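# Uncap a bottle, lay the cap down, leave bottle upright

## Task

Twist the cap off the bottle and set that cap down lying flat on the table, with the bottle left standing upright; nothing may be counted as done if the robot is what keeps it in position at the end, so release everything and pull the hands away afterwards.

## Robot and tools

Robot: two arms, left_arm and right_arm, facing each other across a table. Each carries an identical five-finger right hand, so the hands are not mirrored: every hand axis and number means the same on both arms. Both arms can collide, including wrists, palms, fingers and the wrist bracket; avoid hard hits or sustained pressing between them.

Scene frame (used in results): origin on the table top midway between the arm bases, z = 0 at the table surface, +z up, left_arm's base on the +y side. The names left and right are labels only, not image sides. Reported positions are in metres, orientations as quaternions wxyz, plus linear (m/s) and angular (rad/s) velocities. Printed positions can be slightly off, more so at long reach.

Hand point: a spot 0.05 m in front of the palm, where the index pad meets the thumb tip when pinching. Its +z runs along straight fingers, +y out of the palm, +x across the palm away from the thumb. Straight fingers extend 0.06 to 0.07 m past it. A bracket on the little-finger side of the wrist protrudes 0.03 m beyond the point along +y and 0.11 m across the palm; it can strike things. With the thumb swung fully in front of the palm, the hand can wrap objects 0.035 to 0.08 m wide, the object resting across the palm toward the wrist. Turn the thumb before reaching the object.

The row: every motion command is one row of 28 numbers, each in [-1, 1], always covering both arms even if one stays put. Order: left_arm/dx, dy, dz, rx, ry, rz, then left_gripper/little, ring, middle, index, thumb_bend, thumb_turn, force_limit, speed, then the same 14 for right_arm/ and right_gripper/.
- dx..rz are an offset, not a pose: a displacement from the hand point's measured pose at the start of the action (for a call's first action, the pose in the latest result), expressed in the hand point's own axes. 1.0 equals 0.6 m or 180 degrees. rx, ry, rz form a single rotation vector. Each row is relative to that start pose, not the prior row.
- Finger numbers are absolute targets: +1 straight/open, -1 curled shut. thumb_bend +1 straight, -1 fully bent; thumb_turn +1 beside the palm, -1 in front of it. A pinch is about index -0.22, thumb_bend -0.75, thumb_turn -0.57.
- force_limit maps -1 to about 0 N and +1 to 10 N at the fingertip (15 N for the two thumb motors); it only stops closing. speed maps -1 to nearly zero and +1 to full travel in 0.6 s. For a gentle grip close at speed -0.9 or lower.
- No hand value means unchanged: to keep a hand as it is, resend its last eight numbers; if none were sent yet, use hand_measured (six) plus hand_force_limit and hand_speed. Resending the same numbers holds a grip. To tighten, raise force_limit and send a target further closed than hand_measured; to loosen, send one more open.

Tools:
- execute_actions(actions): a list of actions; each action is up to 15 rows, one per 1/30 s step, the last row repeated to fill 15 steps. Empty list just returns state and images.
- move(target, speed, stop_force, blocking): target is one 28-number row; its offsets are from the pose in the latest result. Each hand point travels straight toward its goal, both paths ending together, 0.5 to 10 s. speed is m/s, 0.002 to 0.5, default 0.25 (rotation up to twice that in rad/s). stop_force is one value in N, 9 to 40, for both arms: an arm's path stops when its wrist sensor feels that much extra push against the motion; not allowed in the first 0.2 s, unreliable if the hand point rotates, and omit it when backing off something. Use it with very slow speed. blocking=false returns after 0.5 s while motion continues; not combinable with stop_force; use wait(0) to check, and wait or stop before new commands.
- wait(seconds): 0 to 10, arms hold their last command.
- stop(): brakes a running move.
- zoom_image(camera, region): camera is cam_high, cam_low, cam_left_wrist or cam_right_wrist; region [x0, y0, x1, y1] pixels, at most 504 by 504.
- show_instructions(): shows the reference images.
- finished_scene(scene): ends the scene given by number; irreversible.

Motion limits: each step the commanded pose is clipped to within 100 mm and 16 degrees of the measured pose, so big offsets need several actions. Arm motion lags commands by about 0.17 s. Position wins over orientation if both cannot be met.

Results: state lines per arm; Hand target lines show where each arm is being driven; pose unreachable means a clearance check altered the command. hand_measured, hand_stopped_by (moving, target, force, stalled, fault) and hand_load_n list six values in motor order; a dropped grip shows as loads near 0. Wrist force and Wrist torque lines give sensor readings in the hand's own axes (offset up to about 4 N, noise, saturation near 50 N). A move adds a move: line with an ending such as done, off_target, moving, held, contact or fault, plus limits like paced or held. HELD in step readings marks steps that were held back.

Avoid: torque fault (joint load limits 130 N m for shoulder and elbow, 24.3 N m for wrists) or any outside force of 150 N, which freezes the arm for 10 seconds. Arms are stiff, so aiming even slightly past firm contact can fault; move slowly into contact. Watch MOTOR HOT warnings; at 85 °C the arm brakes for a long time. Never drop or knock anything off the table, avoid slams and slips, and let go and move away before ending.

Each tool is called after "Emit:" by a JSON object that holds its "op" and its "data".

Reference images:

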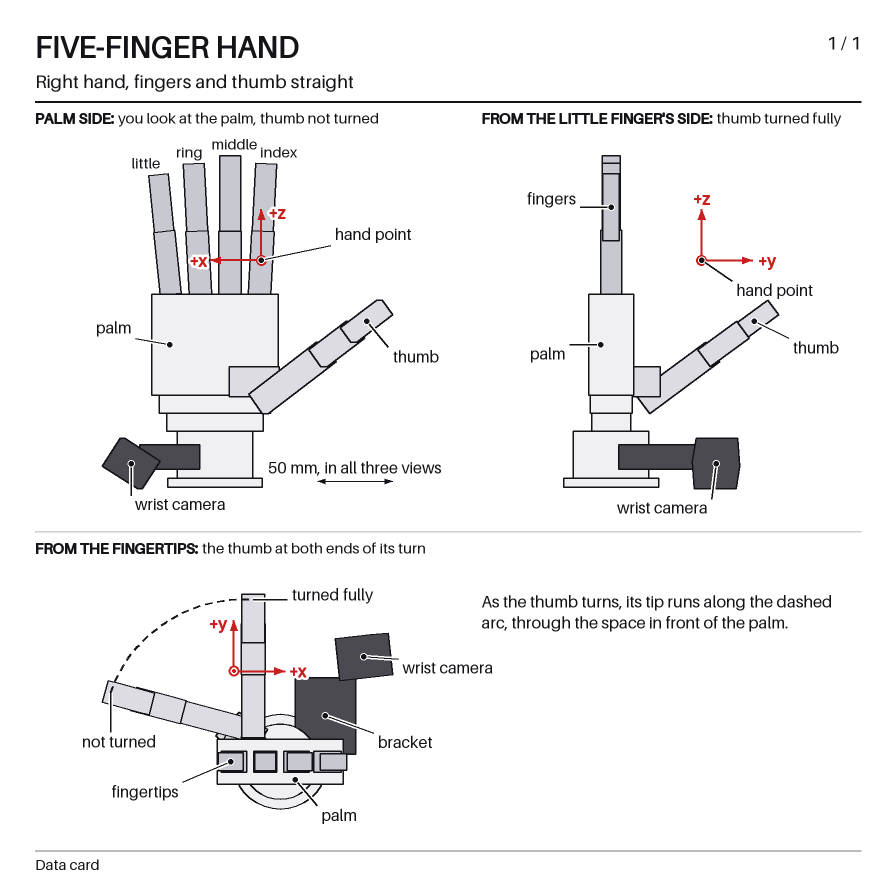

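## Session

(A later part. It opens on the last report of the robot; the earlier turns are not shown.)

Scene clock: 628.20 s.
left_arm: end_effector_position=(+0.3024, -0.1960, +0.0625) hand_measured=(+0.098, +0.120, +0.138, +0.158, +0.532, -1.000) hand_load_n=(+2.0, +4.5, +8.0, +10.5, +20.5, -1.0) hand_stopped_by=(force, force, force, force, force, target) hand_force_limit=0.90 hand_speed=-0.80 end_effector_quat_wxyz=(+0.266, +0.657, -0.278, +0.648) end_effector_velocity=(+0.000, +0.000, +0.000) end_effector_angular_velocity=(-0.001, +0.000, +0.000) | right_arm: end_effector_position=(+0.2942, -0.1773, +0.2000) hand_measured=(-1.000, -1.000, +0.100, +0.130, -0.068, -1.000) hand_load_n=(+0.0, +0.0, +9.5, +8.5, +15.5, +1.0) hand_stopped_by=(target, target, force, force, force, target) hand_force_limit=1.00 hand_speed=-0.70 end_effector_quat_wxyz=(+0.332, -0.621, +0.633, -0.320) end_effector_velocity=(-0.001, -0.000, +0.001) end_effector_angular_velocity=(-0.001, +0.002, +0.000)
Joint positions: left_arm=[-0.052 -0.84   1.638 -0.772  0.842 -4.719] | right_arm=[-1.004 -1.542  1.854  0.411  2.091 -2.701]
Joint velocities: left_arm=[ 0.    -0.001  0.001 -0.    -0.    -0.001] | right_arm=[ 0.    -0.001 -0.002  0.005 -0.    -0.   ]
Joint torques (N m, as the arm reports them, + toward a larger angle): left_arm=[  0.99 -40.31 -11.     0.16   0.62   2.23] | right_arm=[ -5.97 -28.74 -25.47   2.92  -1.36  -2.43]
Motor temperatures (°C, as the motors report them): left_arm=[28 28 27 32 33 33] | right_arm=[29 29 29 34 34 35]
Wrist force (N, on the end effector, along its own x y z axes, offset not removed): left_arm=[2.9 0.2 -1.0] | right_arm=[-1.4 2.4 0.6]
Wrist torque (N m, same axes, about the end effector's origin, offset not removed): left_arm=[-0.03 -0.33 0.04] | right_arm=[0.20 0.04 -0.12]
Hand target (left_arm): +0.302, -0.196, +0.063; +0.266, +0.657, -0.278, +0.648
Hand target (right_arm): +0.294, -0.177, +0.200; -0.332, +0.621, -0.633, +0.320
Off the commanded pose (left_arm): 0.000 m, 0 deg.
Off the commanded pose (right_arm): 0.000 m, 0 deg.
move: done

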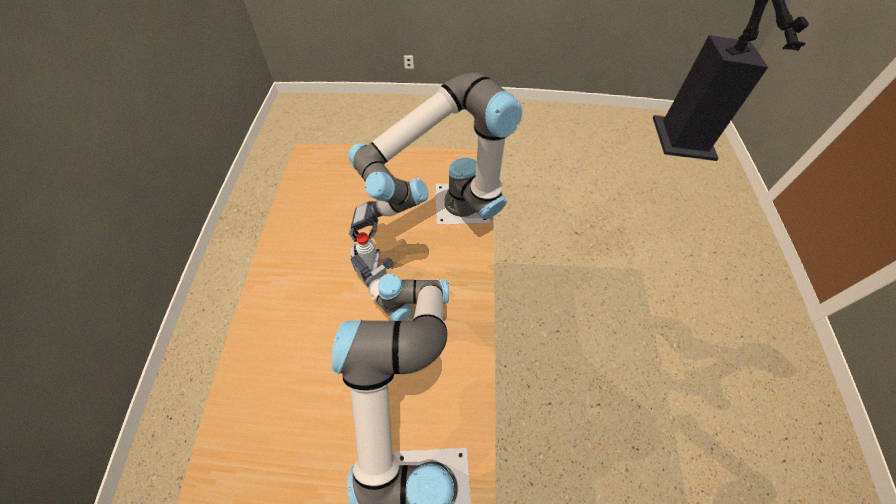

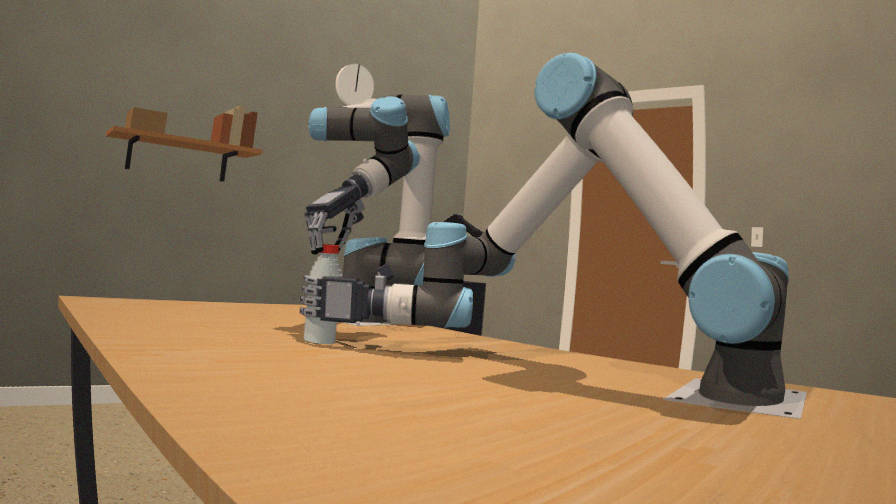

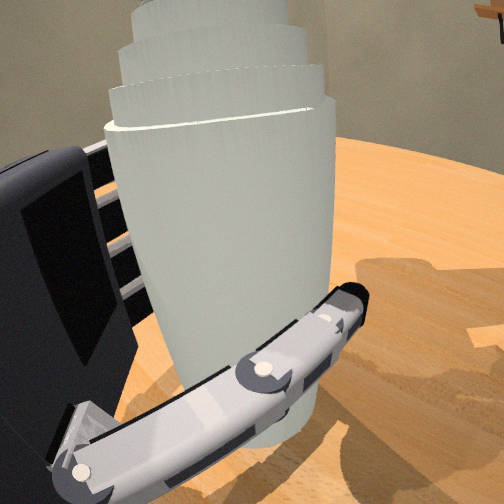

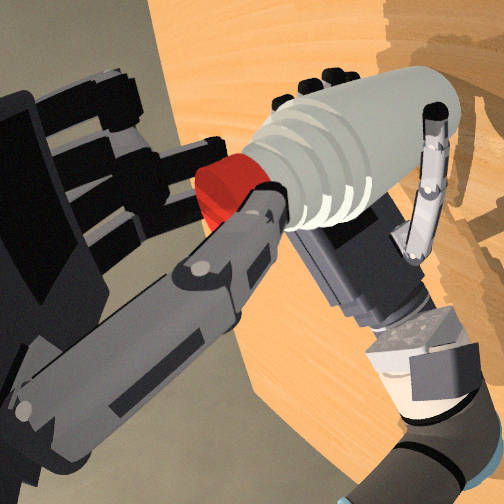

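Emit:
{"op": "move", "data": {"target": [0,0,0,0,0,0,-0.9,-0.9,-0.9,-0.9,-1,-1,0.9,-0.8, 0,-0.034,-0.024,0,0,0,-1,-1,-0.8,-0.8,-0.6,-1,1,-0.7], "speed": 0.06}}

Emit:
{"op": "move", "data": {"target": [0,0,0,0,0,0,-0.9,-0.9,-0.9,-0.9,-1,-1,0.9,-0.8, 0.2667,-0.0383,0.0544,0,0,0,-1,-1,-0.8,-0.8,-0.6,-1,1,-0.7], "speed": 0.2}}

Scene clock: 634.63 s.
left_arm: end_effector_position=(+0.3024, -0.1960, +0.0625) hand_measured=(+0.098, +0.120, +0.138, +0.158, +0.532, -1.000) hand_load_n=(+2.0, +4.5, +7.5, +10.5, +20.5, -1.0) hand_stopped_by=(force, force, force, force, force, target) hand_force_limit=0.90 hand_speed=-0.80 end_effector_quat_wxyz=(+0.266, +0.657, -0.278, +0.648) end_effector_velocity=(-0.000, +0.001, -0.001) end_effector_angular_velocity=(+0.001, -0.000, -0.000) | right_arm: end_effector_position=(+0.2942, -0.1778, +0.2247) hand_measured=(-1.000, -1.000, +0.100, +0.130, -0.068, -1.000) hand_load_n=(+0.0, +0.0, +10.0, +8.5, +15.5, +1.0) hand_stopped_by=(target, target, force, force, force, target) hand_force_limit=1.00 hand_speed=-0.70 end_effector_quat_wxyz=(+0.332, -0.621, +0.633, -0.320) end_effector_velocity=(-0.000, -0.000, +0.002) end_effector_angular_velocity=(-0.001, +0.001, +0.001)
Joint positions: left_arm=[-0.052 -0.84   1.638 -0.772  0.842 -4.719] | right_arm=[-1.005 -1.56   1.806  0.476  2.09  -2.702]
Joint velocities: left_arm=[-0.    -0.001  0.002 -0.001 -0.     0.   ] | right_arm=[-0.    -0.001 -0.004  0.005 -0.001 -0.001]
Joint torques (N m, as the arm reports them, + toward a larger angle): left_arm=[  0.67 -40.67 -11.37   0.12   0.63   2.01] | right_arm=[ -6.5  -30.3  -28.04   2.92  -1.34  -2.16]
Motor temperatures (°C, as the motors report them): left_arm=[28 28 27 32 33 33] | right_arm=[29 29 29 34 34 35]
Wrist force (N, on the end effector, along its own x y z axes, offset not removed): left_arm=[3.4 0.7 -3.2] | right_arm=[-0.1 3.7 -2.8]
Wrist torque (N m, same axes, about the end effector's origin, offset not removed): left_arm=[0.21 -0.16 0.45] | right_arm=[1.02 0.08 0.18]
Hand target (left_arm): +0.302, -0.196, +0.063; +0.266, +0.657, -0.278, +0.648
Hand target (right_arm): +0.294, -0.178, +0.225; -0.332, +0.621, -0.633, +0.320
Off the commanded pose (left_arm): 0.000 m, 0 deg.
Off the commanded pose (right_arm): 0.000 m, 0 deg.
move: done

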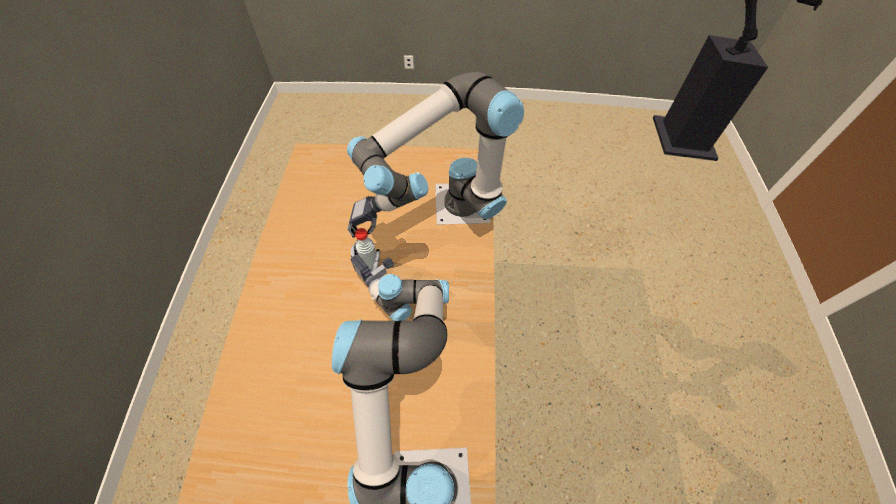

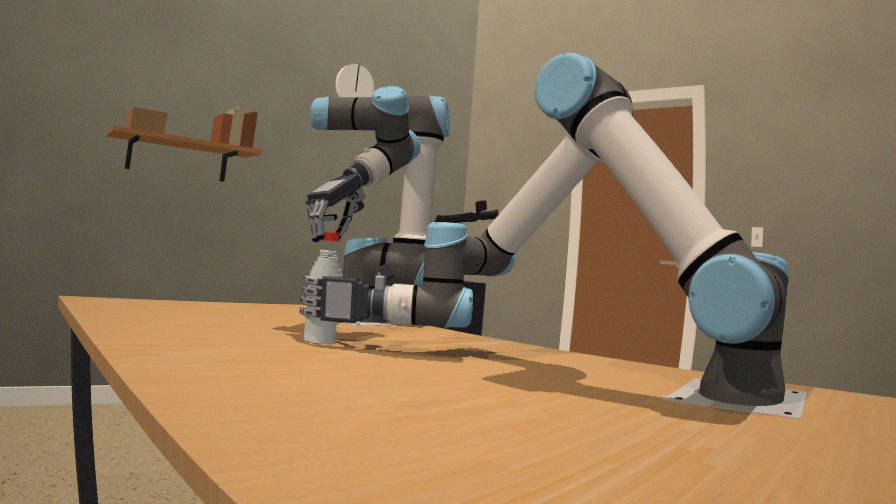

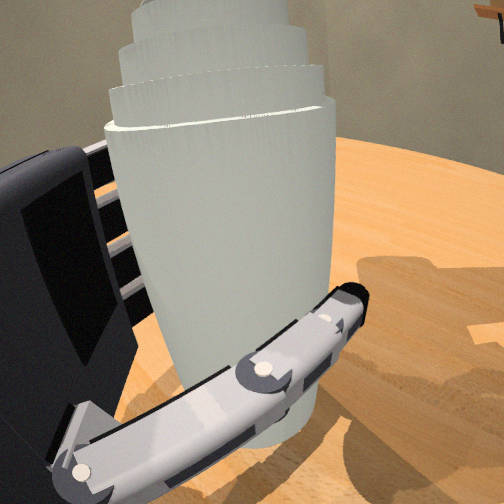

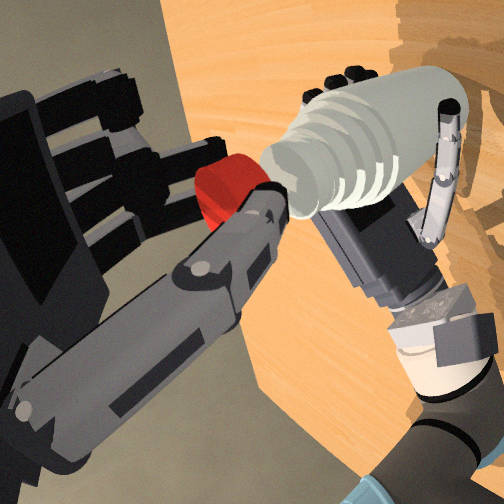

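Scene clock: 636.07 s.
left_arm: end_effector_position=(+0.3024, -0.1960, +0.0625) hand_measured=(+0.098, +0.120, +0.138, +0.158, +0.532, -1.000) hand_load_n=(+2.0, +4.5, +7.5, +10.5, +20.5, -1.0) hand_stopped_by=(force, force, force, force, force, target) hand_force_limit=0.90 hand_speed=-0.80 end_effector_quat_wxyz=(+0.266, +0.657, -0.278, +0.648) end_effector_velocity=(+0.000, +0.001, -0.002) end_effector_angular_velocity=(+0.003, -0.000, +0.000) | right_arm: end_effector_position=(+0.3330, -0.3380, +0.2212) hand_measured=(-1.000, -1.000, +0.100, +0.130, -0.068, -1.000) hand_load_n=(+0.0, +0.0, +10.0, +8.5, +15.5, +1.0) hand_stopped_by=(target, target, force, force, force, target) hand_force_limit=1.00 hand_speed=-0.70 end_effector_quat_wxyz=(+0.331, -0.621, +0.633, -0.321) end_effector_velocity=(+0.001, -0.002, +0.000) end_effector_angular_velocity=(+0.004, -0.000, +0.006)
Joint positions: left_arm=[-0.052 -0.84   1.638 -0.772  0.842 -4.719] | right_arm=[-1.628 -1.84   2.038  0.414  1.595 -3.099]
Joint velocities: left_arm=[ 0.     0.001  0.001  0.    -0.     0.   ] | right_arm=[-0.02  -0.005  0.003  0.001 -0.023 -0.011]
Joint torques (N m, as the arm reports them, + toward a larger angle): left_arm=[  0.5  -40.85  -9.77  -0.2    0.75   2.27] | right_arm=[ -6.15 -19.65 -12.9    2.33  -1.78  -2.41]
Motor temperatures (°C, as the motors report them): left_arm=[28 28 27 32 33 33] | right_arm=[29 29 29 34 34 35]
Wrist force (N, on the end effector, along its own x y z axes, offset not removed): left_arm=[2.2 -0.7 -0.9] | right_arm=[2.4 1.2 1.5]
Wrist torque (N m, same axes, about the end effector's origin, offset not removed): left_arm=[-0.16 -0.10 0.01] | right_arm=[0.16 -0.38 0.19]
Hand target (left_arm): +0.302, -0.196, +0.063; +0.266, +0.657, -0.278, +0.648
Hand target (right_arm): +0.333, -0.338, +0.221; -0.332, +0.622, -0.633, +0.321
Off the commanded pose (left_arm): 0.000 m, 0 deg.
Off the commanded pose (right_arm): 0.000 m, 0 deg.
move: done

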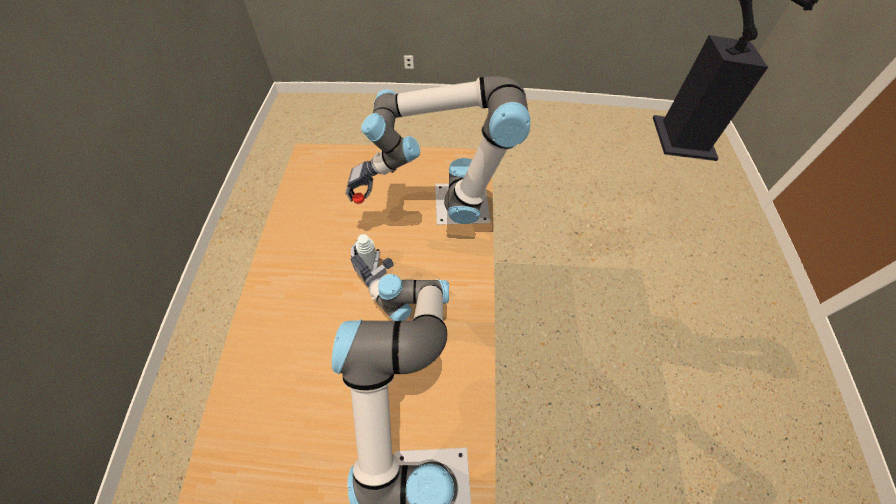

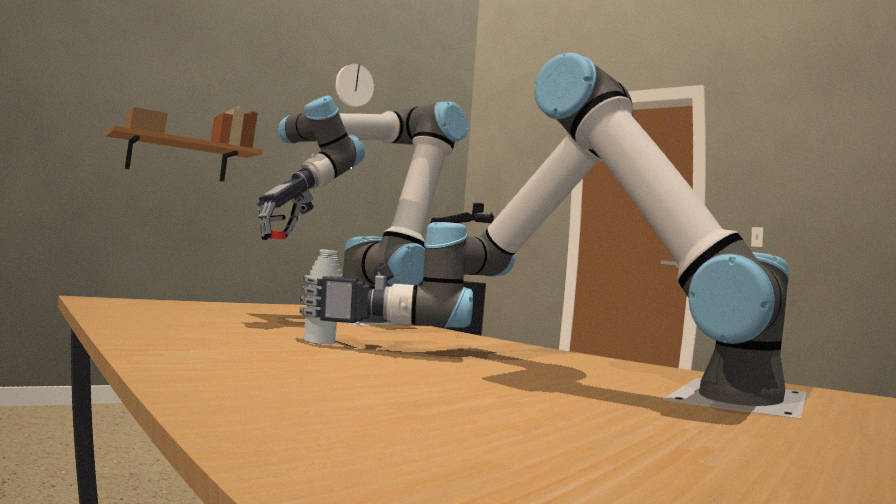

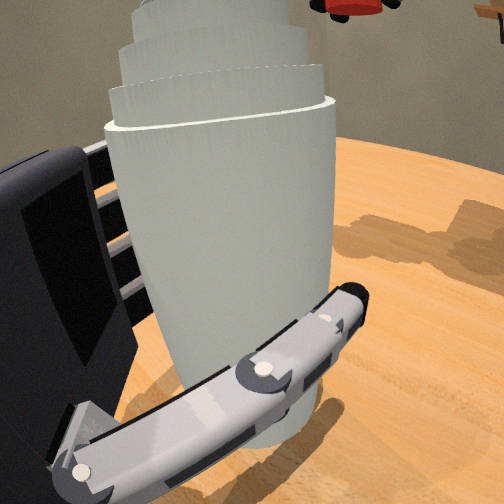

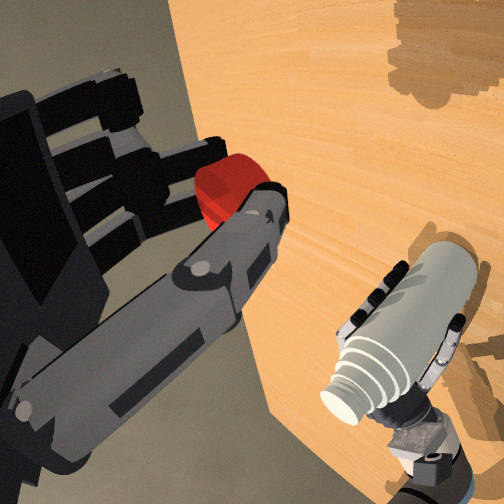

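Emit:
{"op": "move", "data": {"target": [0,0,0,0,0,0,0.5,0.5,0.5,0.5,0.85,-1,0.9,-0.6, 0,0.26,0.183,0,0,0,-1,-1,-0.8,-0.8,-0.6,-1,1,-0.7], "speed": 0.2}}

Emit:
{"op": "zoom_image", "data": {"camera": "cam_low", "region": [200,230,400,360]}}

Scene clock: 640.33 s.
left_arm: end_effector_position=(+0.3024, -0.1960, +0.0625) hand_measured=(+0.500, +0.500, +0.500, +0.500, +0.850, -1.000) hand_load_n=(+0.0, +0.0, +0.0, +0.0, +0.0, +0.0) hand_stopped_by=(target, target, target, target, target, target) hand_force_limit=0.90 hand_speed=-0.60 end_effector_quat_wxyz=(+0.266, +0.657, -0.278, +0.648) end_effector_velocity=(+0.000, +0.000, -0.001) end_effector_angular_velocity=(+0.001, -0.000, +0.000) | right_arm: end_effector_position=(+0.3329, -0.3339, +0.0307) hand_measured=(-1.000, -1.000, +0.100, +0.130, -0.068, -1.000) hand_load_n=(+0.0, +0.0, +10.0, +8.5, +15.5, +1.0) hand_stopped_by=(target, target, force, force, force, target) hand_force_limit=1.00 hand_speed=-0.70 end_effector_quat_wxyz=(+0.331, -0.622, +0.633, -0.321) end_effector_velocity=(+0.001, +0.000, -0.002) end_effector_angular_velocity=(+0.001, -0.003, -0.000)
Joint positions: left_arm=[-0.052 -0.84   1.638 -0.772  0.842 -4.719] | right_arm=[-1.609 -1.565  2.37  -0.193  1.61  -3.088]
Joint velocities: left_arm=[ 0.     0.     0.001 -0.     0.     0.   ] | right_arm=[ 0.001  0.007  0.    -0.01   0.001  0.001]
Joint torques (N m, as the arm reports them, + toward a larger angle): left_arm=[  0.4  -40.1  -10.67  -0.04   0.83   2.17] | right_arm=[ 9.96 -6.55 -8.39 -2.4   2.03  2.04]
Motor temperatures (°C, as the motors report them): left_arm=[28 28 27 32 33 33] | right_arm=[29 29 29 34 34 35]
Wrist force (N, on the end effector, along its own x y z axes, offset not removed): left_arm=[1.3 2.6 -1.4] | right_arm=[-4.0 1.0 -0.2]
Wrist torque (N m, same axes, about the end effector's origin, offset not removed): left_arm=[0.51 -0.20 0.13] | right_arm=[0.13 0.52 -0.14]
Hand target (left_arm): +0.302, -0.196, +0.063; +0.266, +0.657, -0.278, +0.648
Hand target (right_arm): +0.333, -0.334, +0.030; -0.331, +0.621, -0.633, +0.321
Off the commanded pose (left_arm): 0.000 m, 0 deg.
Off the commanded pose (right_arm): 0.000 m, 0 deg.
move: done

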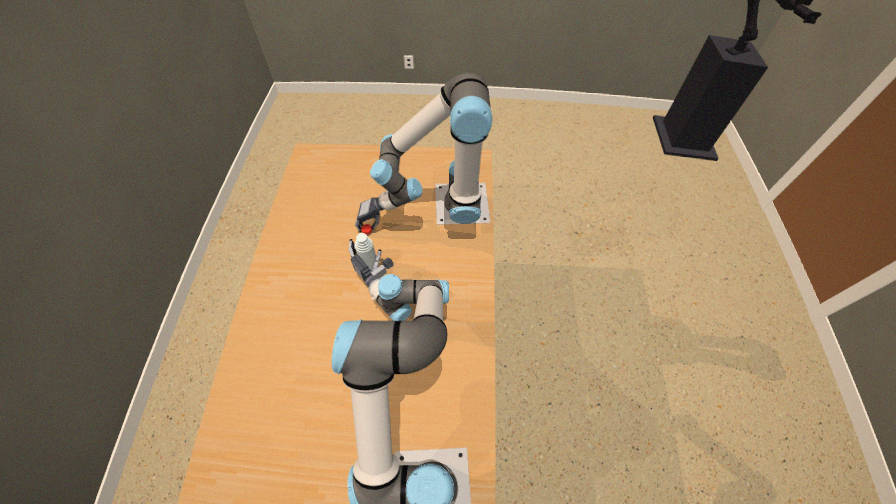

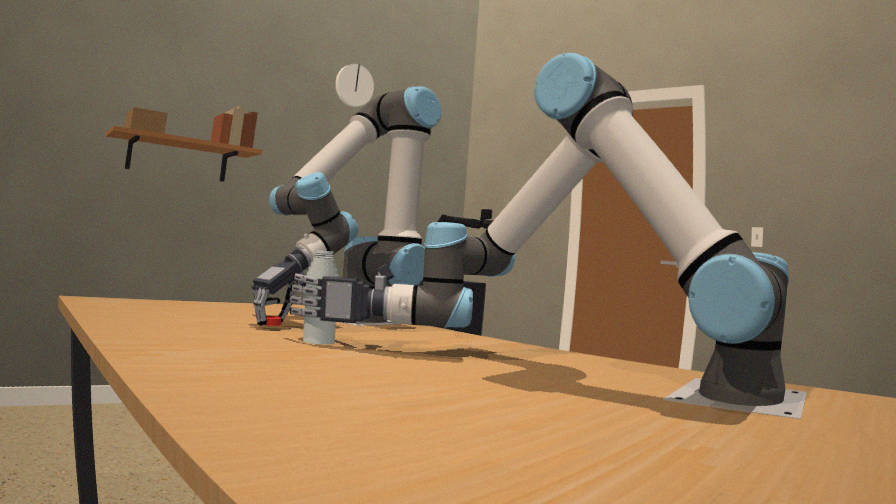

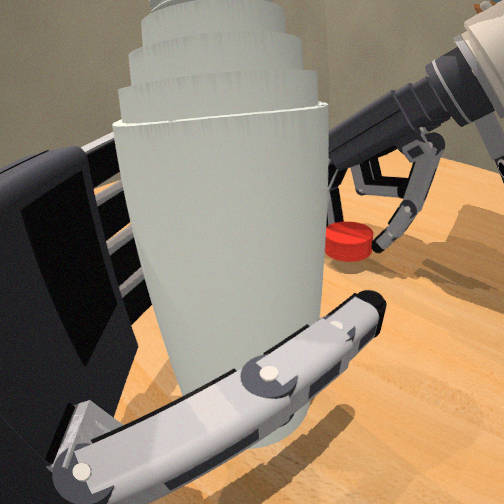

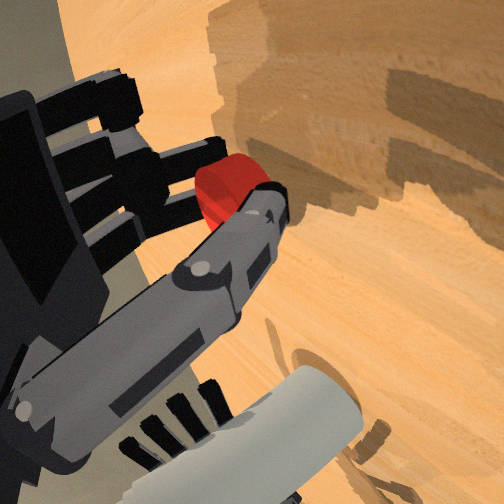

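Region (200, 230, 400, 360) of cam_low's 896x504 image, scaled by 2.520, with more detail than that image has; it fills the top 328 rows of this view, and the rest is white.

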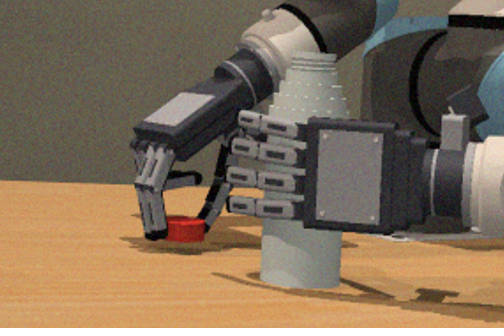

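Emit:
{"op": "move", "data": {"target": [0,0,0,0,0,0,0.5,0.5,0.5,0.5,0.85,-1,0.9,-0.6, 0,0.034,0.024,0,0,0,-1,-1,-0.8,-0.8,-0.6,-1,1,-0.7], "speed": 0.012, "stop_force": 9}}

Emit:
{"op": "zoom_image", "data": {"camera": "cam_low", "region": [230,260,330,340]}}

Scene clock: 644.90 s.
left_arm: end_effector_position=(+0.3024, -0.1960, +0.0625) hand_measured=(+0.500, +0.500, +0.500, +0.500, +0.850, -1.000) hand_load_n=(+0.0, +0.0, +0.0, +0.0, +0.0, +0.0) hand_stopped_by=(target, target, target, target, target, target) hand_force_limit=0.90 hand_speed=-0.60 end_effector_quat_wxyz=(+0.266, +0.657, -0.278, +0.648) end_effector_velocity=(+0.000, -0.000, +0.001) end_effector_angular_velocity=(-0.001, +0.000, -0.000) | right_arm: end_effector_position=(+0.3329, -0.3337, +0.0229) hand_measured=(-1.000, -1.000, +0.100, +0.130, -0.068, -1.000) hand_load_n=(+0.0, +0.0, +8.5, +8.0, +16.0, +1.5) hand_stopped_by=(target, target, force, force, force, target) hand_force_limit=1.00 hand_speed=-0.70 end_effector_quat_wxyz=(+0.331, -0.622, +0.633, -0.321) end_effector_velocity=(-0.000, -0.000, +0.003) end_effector_angular_velocity=(-0.000, +0.002, -0.001)
Joint positions: left_arm=[-0.052 -0.84   1.638 -0.772  0.842 -4.719] | right_arm=[-1.608 -1.545  2.379 -0.221  1.611 -3.088]
Joint velocities: left_arm=[ 0.    -0.001 -0.001  0.001  0.    -0.   ] | right_arm=[ 0.    -0.008 -0.004  0.014  0.001  0.   ]
Joint torques (N m, as the arm reports them, + toward a larger angle): left_arm=[  1.23 -40.87  -9.63   0.06   0.6    2.48] | right_arm=[  3.68 -16.16 -14.47   4.94   0.84   1.06]
Motor temperatures (°C, as the motors report them): left_arm=[28 28 27 32 33 33] | right_arm=[29 29 29 34 34 35]
Wrist force (N, on the end effector, along its own x y z axes, offset not removed): left_arm=[-1.5 -1.1 -3.1] | right_arm=[1.9 -13.3 -14.5]
Wrist torque (N m, same axes, about the end effector's origin, offset not removed): left_arm=[0.08 0.27 0.02] | right_arm=[1.05 -0.01 -0.20]
Hand target (left_arm): +0.302, -0.196, +0.063; +0.266, +0.657, -0.278, +0.648
Hand target (right_arm): +0.333, -0.334, +0.023; -0.331, +0.621, -0.633, +0.321
Off the commanded pose (left_arm): 0.000 m, 0 deg.
Off the commanded pose (right_arm): 0.017 m, 0 deg.
move: contact (right_arm)

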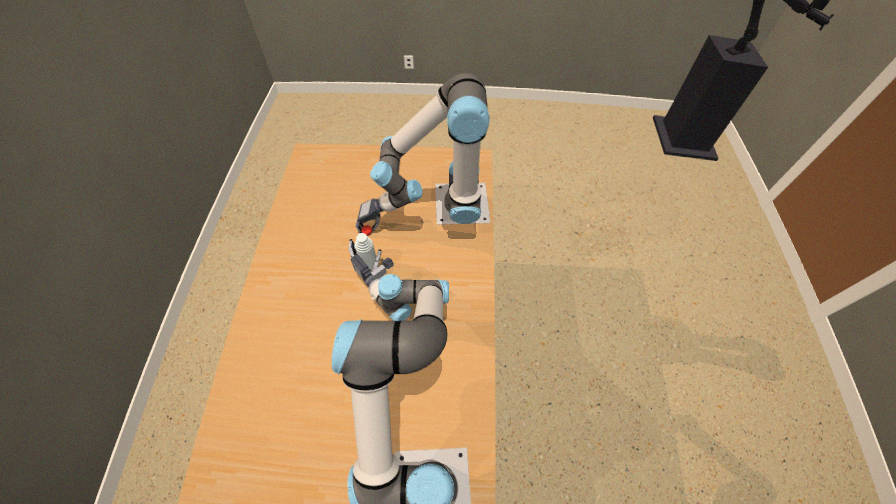

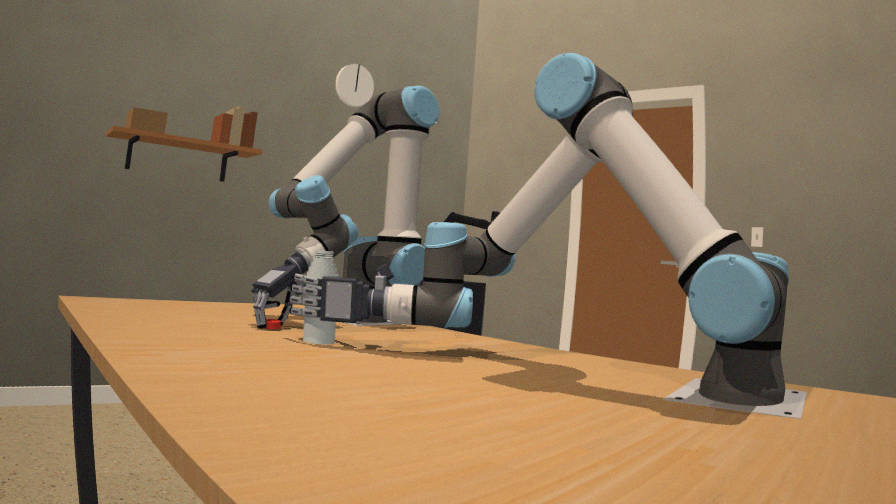

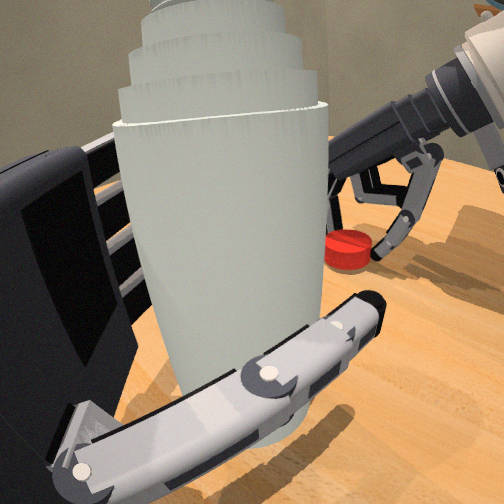

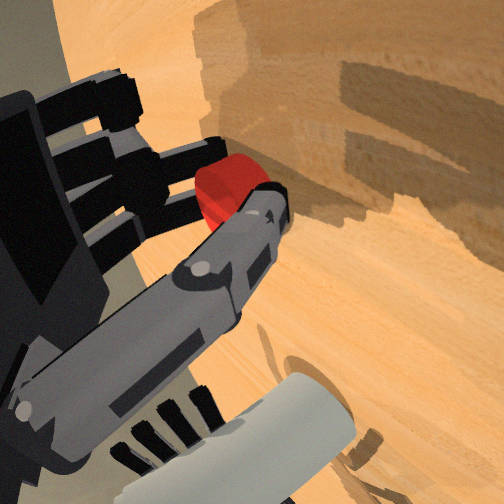

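Region (230, 260, 330, 340) of cam_low's 896x504 image, scaled by 5.040, with more detail than that image has; it fills the top 403 rows of this view, and the rest is white.

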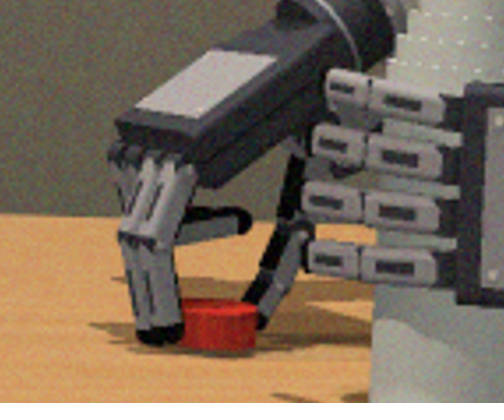

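Emit:
{"op": "execute_actions", "data": {"actions": [[[0,0,0,0,0,0,0.5,0.5,0.5,0.5,0.85,-1,0.9,-0.6, 0,-0.002,-0.0014,0,0,0,-1,-1,0.1,0.13,-0.068,-1,1,-0.7]],[[0,0,0,0,0,0,0.5,0.5,0.5,0.5,0.85,-1,0.9,-0.6, 0,0,0,0,0,0,-1,-1,0.22,0.22,0.1,-1,1,-0.5]],[[0,0,0,0,0,0,0.5,0.5,0.5,0.5,0.85,-1,0.9,-0.6, 0,-0.005,-0.0035,0,0,0,-1,-1,0.35,0.35,0.4,-1,1,0]]]}}

Emit:
{"op": "zoom_image", "data": {"camera": "cam_low", "region": [230,260,330,340]}}

Scene clock: 649.57 s.
left_arm: end_effector_position=(+0.3024, -0.1960, +0.0625) hand_measured=(+0.500, +0.500, +0.500, +0.500, +0.850, -1.000) hand_load_n=(+0.0, +0.0, +0.0, +0.0, +0.0, +0.0) hand_stopped_by=(target, target, target, target, target, target) hand_force_limit=0.90 hand_speed=-0.60 end_effector_quat_wxyz=(+0.266, +0.657, -0.278, +0.648) end_effector_velocity=(-0.000, -0.000, +0.000) end_effector_angular_velocity=(-0.001, +0.000, -0.000) | right_arm: end_effector_position=(+0.3329, -0.3338, +0.0280) hand_measured=(-1.000, -1.000, +0.350, +0.350, +0.400, -1.000) hand_load_n=(+0.0, +0.0, +0.0, +0.0, +0.0, +0.0) hand_stopped_by=(target, target, target, target, target, target) hand_force_limit=1.00 hand_speed=0.00 end_effector_quat_wxyz=(+0.331, -0.622, +0.633, -0.321) end_effector_velocity=(+0.000, +0.000, +0.001) end_effector_angular_velocity=(+0.000, -0.001, -0.000)
Joint positions: left_arm=[-0.052 -0.84   1.638 -0.772  0.842 -4.719] | right_arm=[-1.609 -1.558  2.373 -0.203  1.611 -3.088]
Joint velocities: left_arm=[ 0. -0.  0. -0.  0. -0.] | right_arm=[ 0.    -0.001 -0.002  0.002  0.     0.   ]
Joint torques (N m, as the arm reports them, + toward a larger angle): left_arm=[ -0.11 -39.75  -9.58   0.05   0.94   2.24] | right_arm=[ -6.12 -23.1  -21.91   2.49  -2.02  -2.51]
Motor temperatures (°C, as the motors report them): left_arm=[28 28 27 32 33 33] | right_arm=[29 29 29 34 34 35]
Wrist force (N, on the end effector, along its own x y z axes, offset not removed): left_arm=[-3.8 -0.6 -2.7] | right_arm=[0.3 0.0 -2.4]
Wrist torque (N m, same axes, about the end effector's origin, offset not removed): left_arm=[0.12 0.76 -0.10] | right_arm=[0.15 -0.25 0.15]
Hand target (left_arm): +0.302, -0.196, +0.063; +0.266, +0.657, -0.278, +0.648
Hand target (right_arm): +0.333, -0.334, +0.028; -0.331, +0.622, -0.633, +0.321
Off the commanded pose (left_arm): 0.000 m, 0 deg.
Off the commanded pose (right_arm): 0.000 m, 0 deg.
Step readings (end_effector_position; steps 1 to 15: 1st action; 16 to 30: 2nd action; 31 to 45: 3rd action):
0: left_arm (+0.3024, -0.1960, +0.0625) | right_arm (+0.3330, -0.3337, +0.0233)
1: left_arm (+0.3024, -0.1960, +0.0625) | right_arm (+0.3330, -0.3337, +0.0234)
2: left_arm (+0.3024, -0.1960, +0.0625) | right_arm (+0.3329, -0.3337, +0.0235)
4: left_arm (+0.3024, -0.1960, +0.0625) | right_arm (+0.3329, -0.3338, +0.0239)
8: left_arm (+0.3024, -0.1960, +0.0625) | right_arm (+0.3329, -0.3338, +0.0242)
15: left_arm (+0.3024, -0.1960, +0.0625) | right_arm (+0.3329, -0.3338, +0.0244)
16: left_arm (+0.3024, -0.1960, +0.0625) | right_arm (+0.3329, -0.3338, +0.0244)
17: left_arm (+0.3024, -0.1960, +0.0625) | right_arm (+0.3329, -0.3338, +0.0244)
19: left_arm (+0.3024, -0.1960, +0.0625) | right_arm (+0.3329, -0.3338, +0.0244)
23: left_arm (+0.3024, -0.1960, +0.0625) | right_arm (+0.3329, -0.3338, +0.0244)
30: left_arm (+0.3024, -0.1960, +0.0625) | right_arm (+0.3329, -0.3338, +0.0244)
31: left_arm (+0.3024, -0.1960, +0.0625) | right_arm (+0.3329, -0.3338, +0.0245)
32: left_arm (+0.3024, -0.1960, +0.0625) | right_arm (+0.3329, -0.3338, +0.0251)
34: left_arm (+0.3024, -0.1960, +0.0625) | right_arm (+0.3329, -0.3338, +0.0263)
38: left_arm (+0.3024, -0.1960, +0.0625) | right_arm (+0.3329, -0.3338, +0.0275)
45: end_effector_position above

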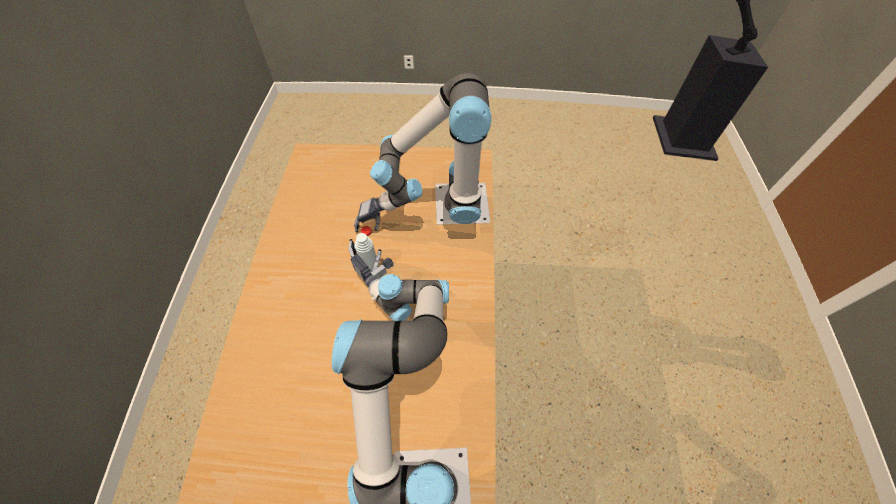

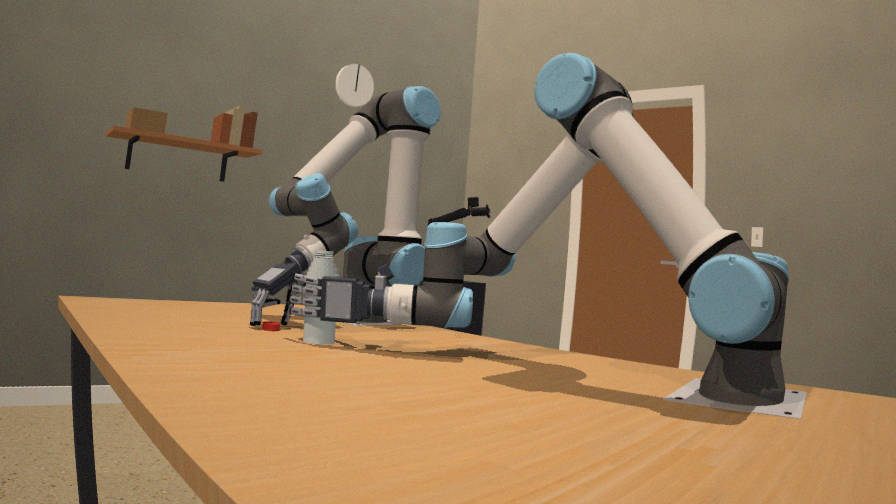

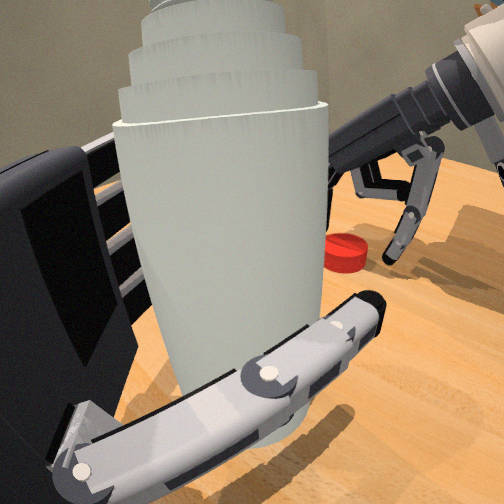

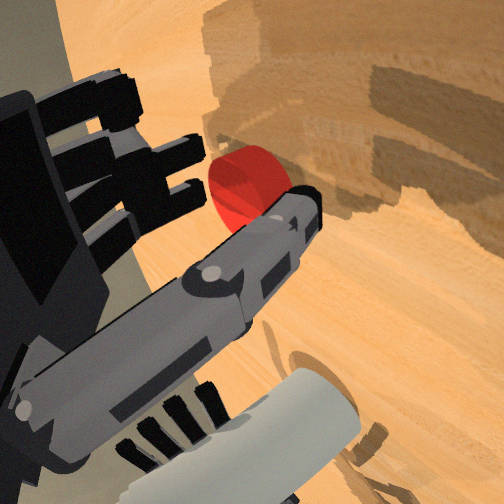

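Region (230, 260, 330, 340) of cam_low's 896x504 image, scaled by 5.040, with more detail than that image has; it fills the top 403 rows of this view, and the rest is white.

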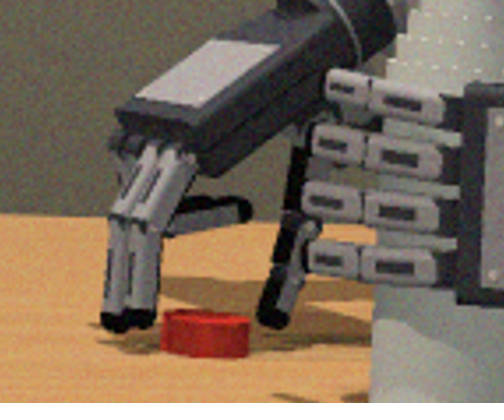

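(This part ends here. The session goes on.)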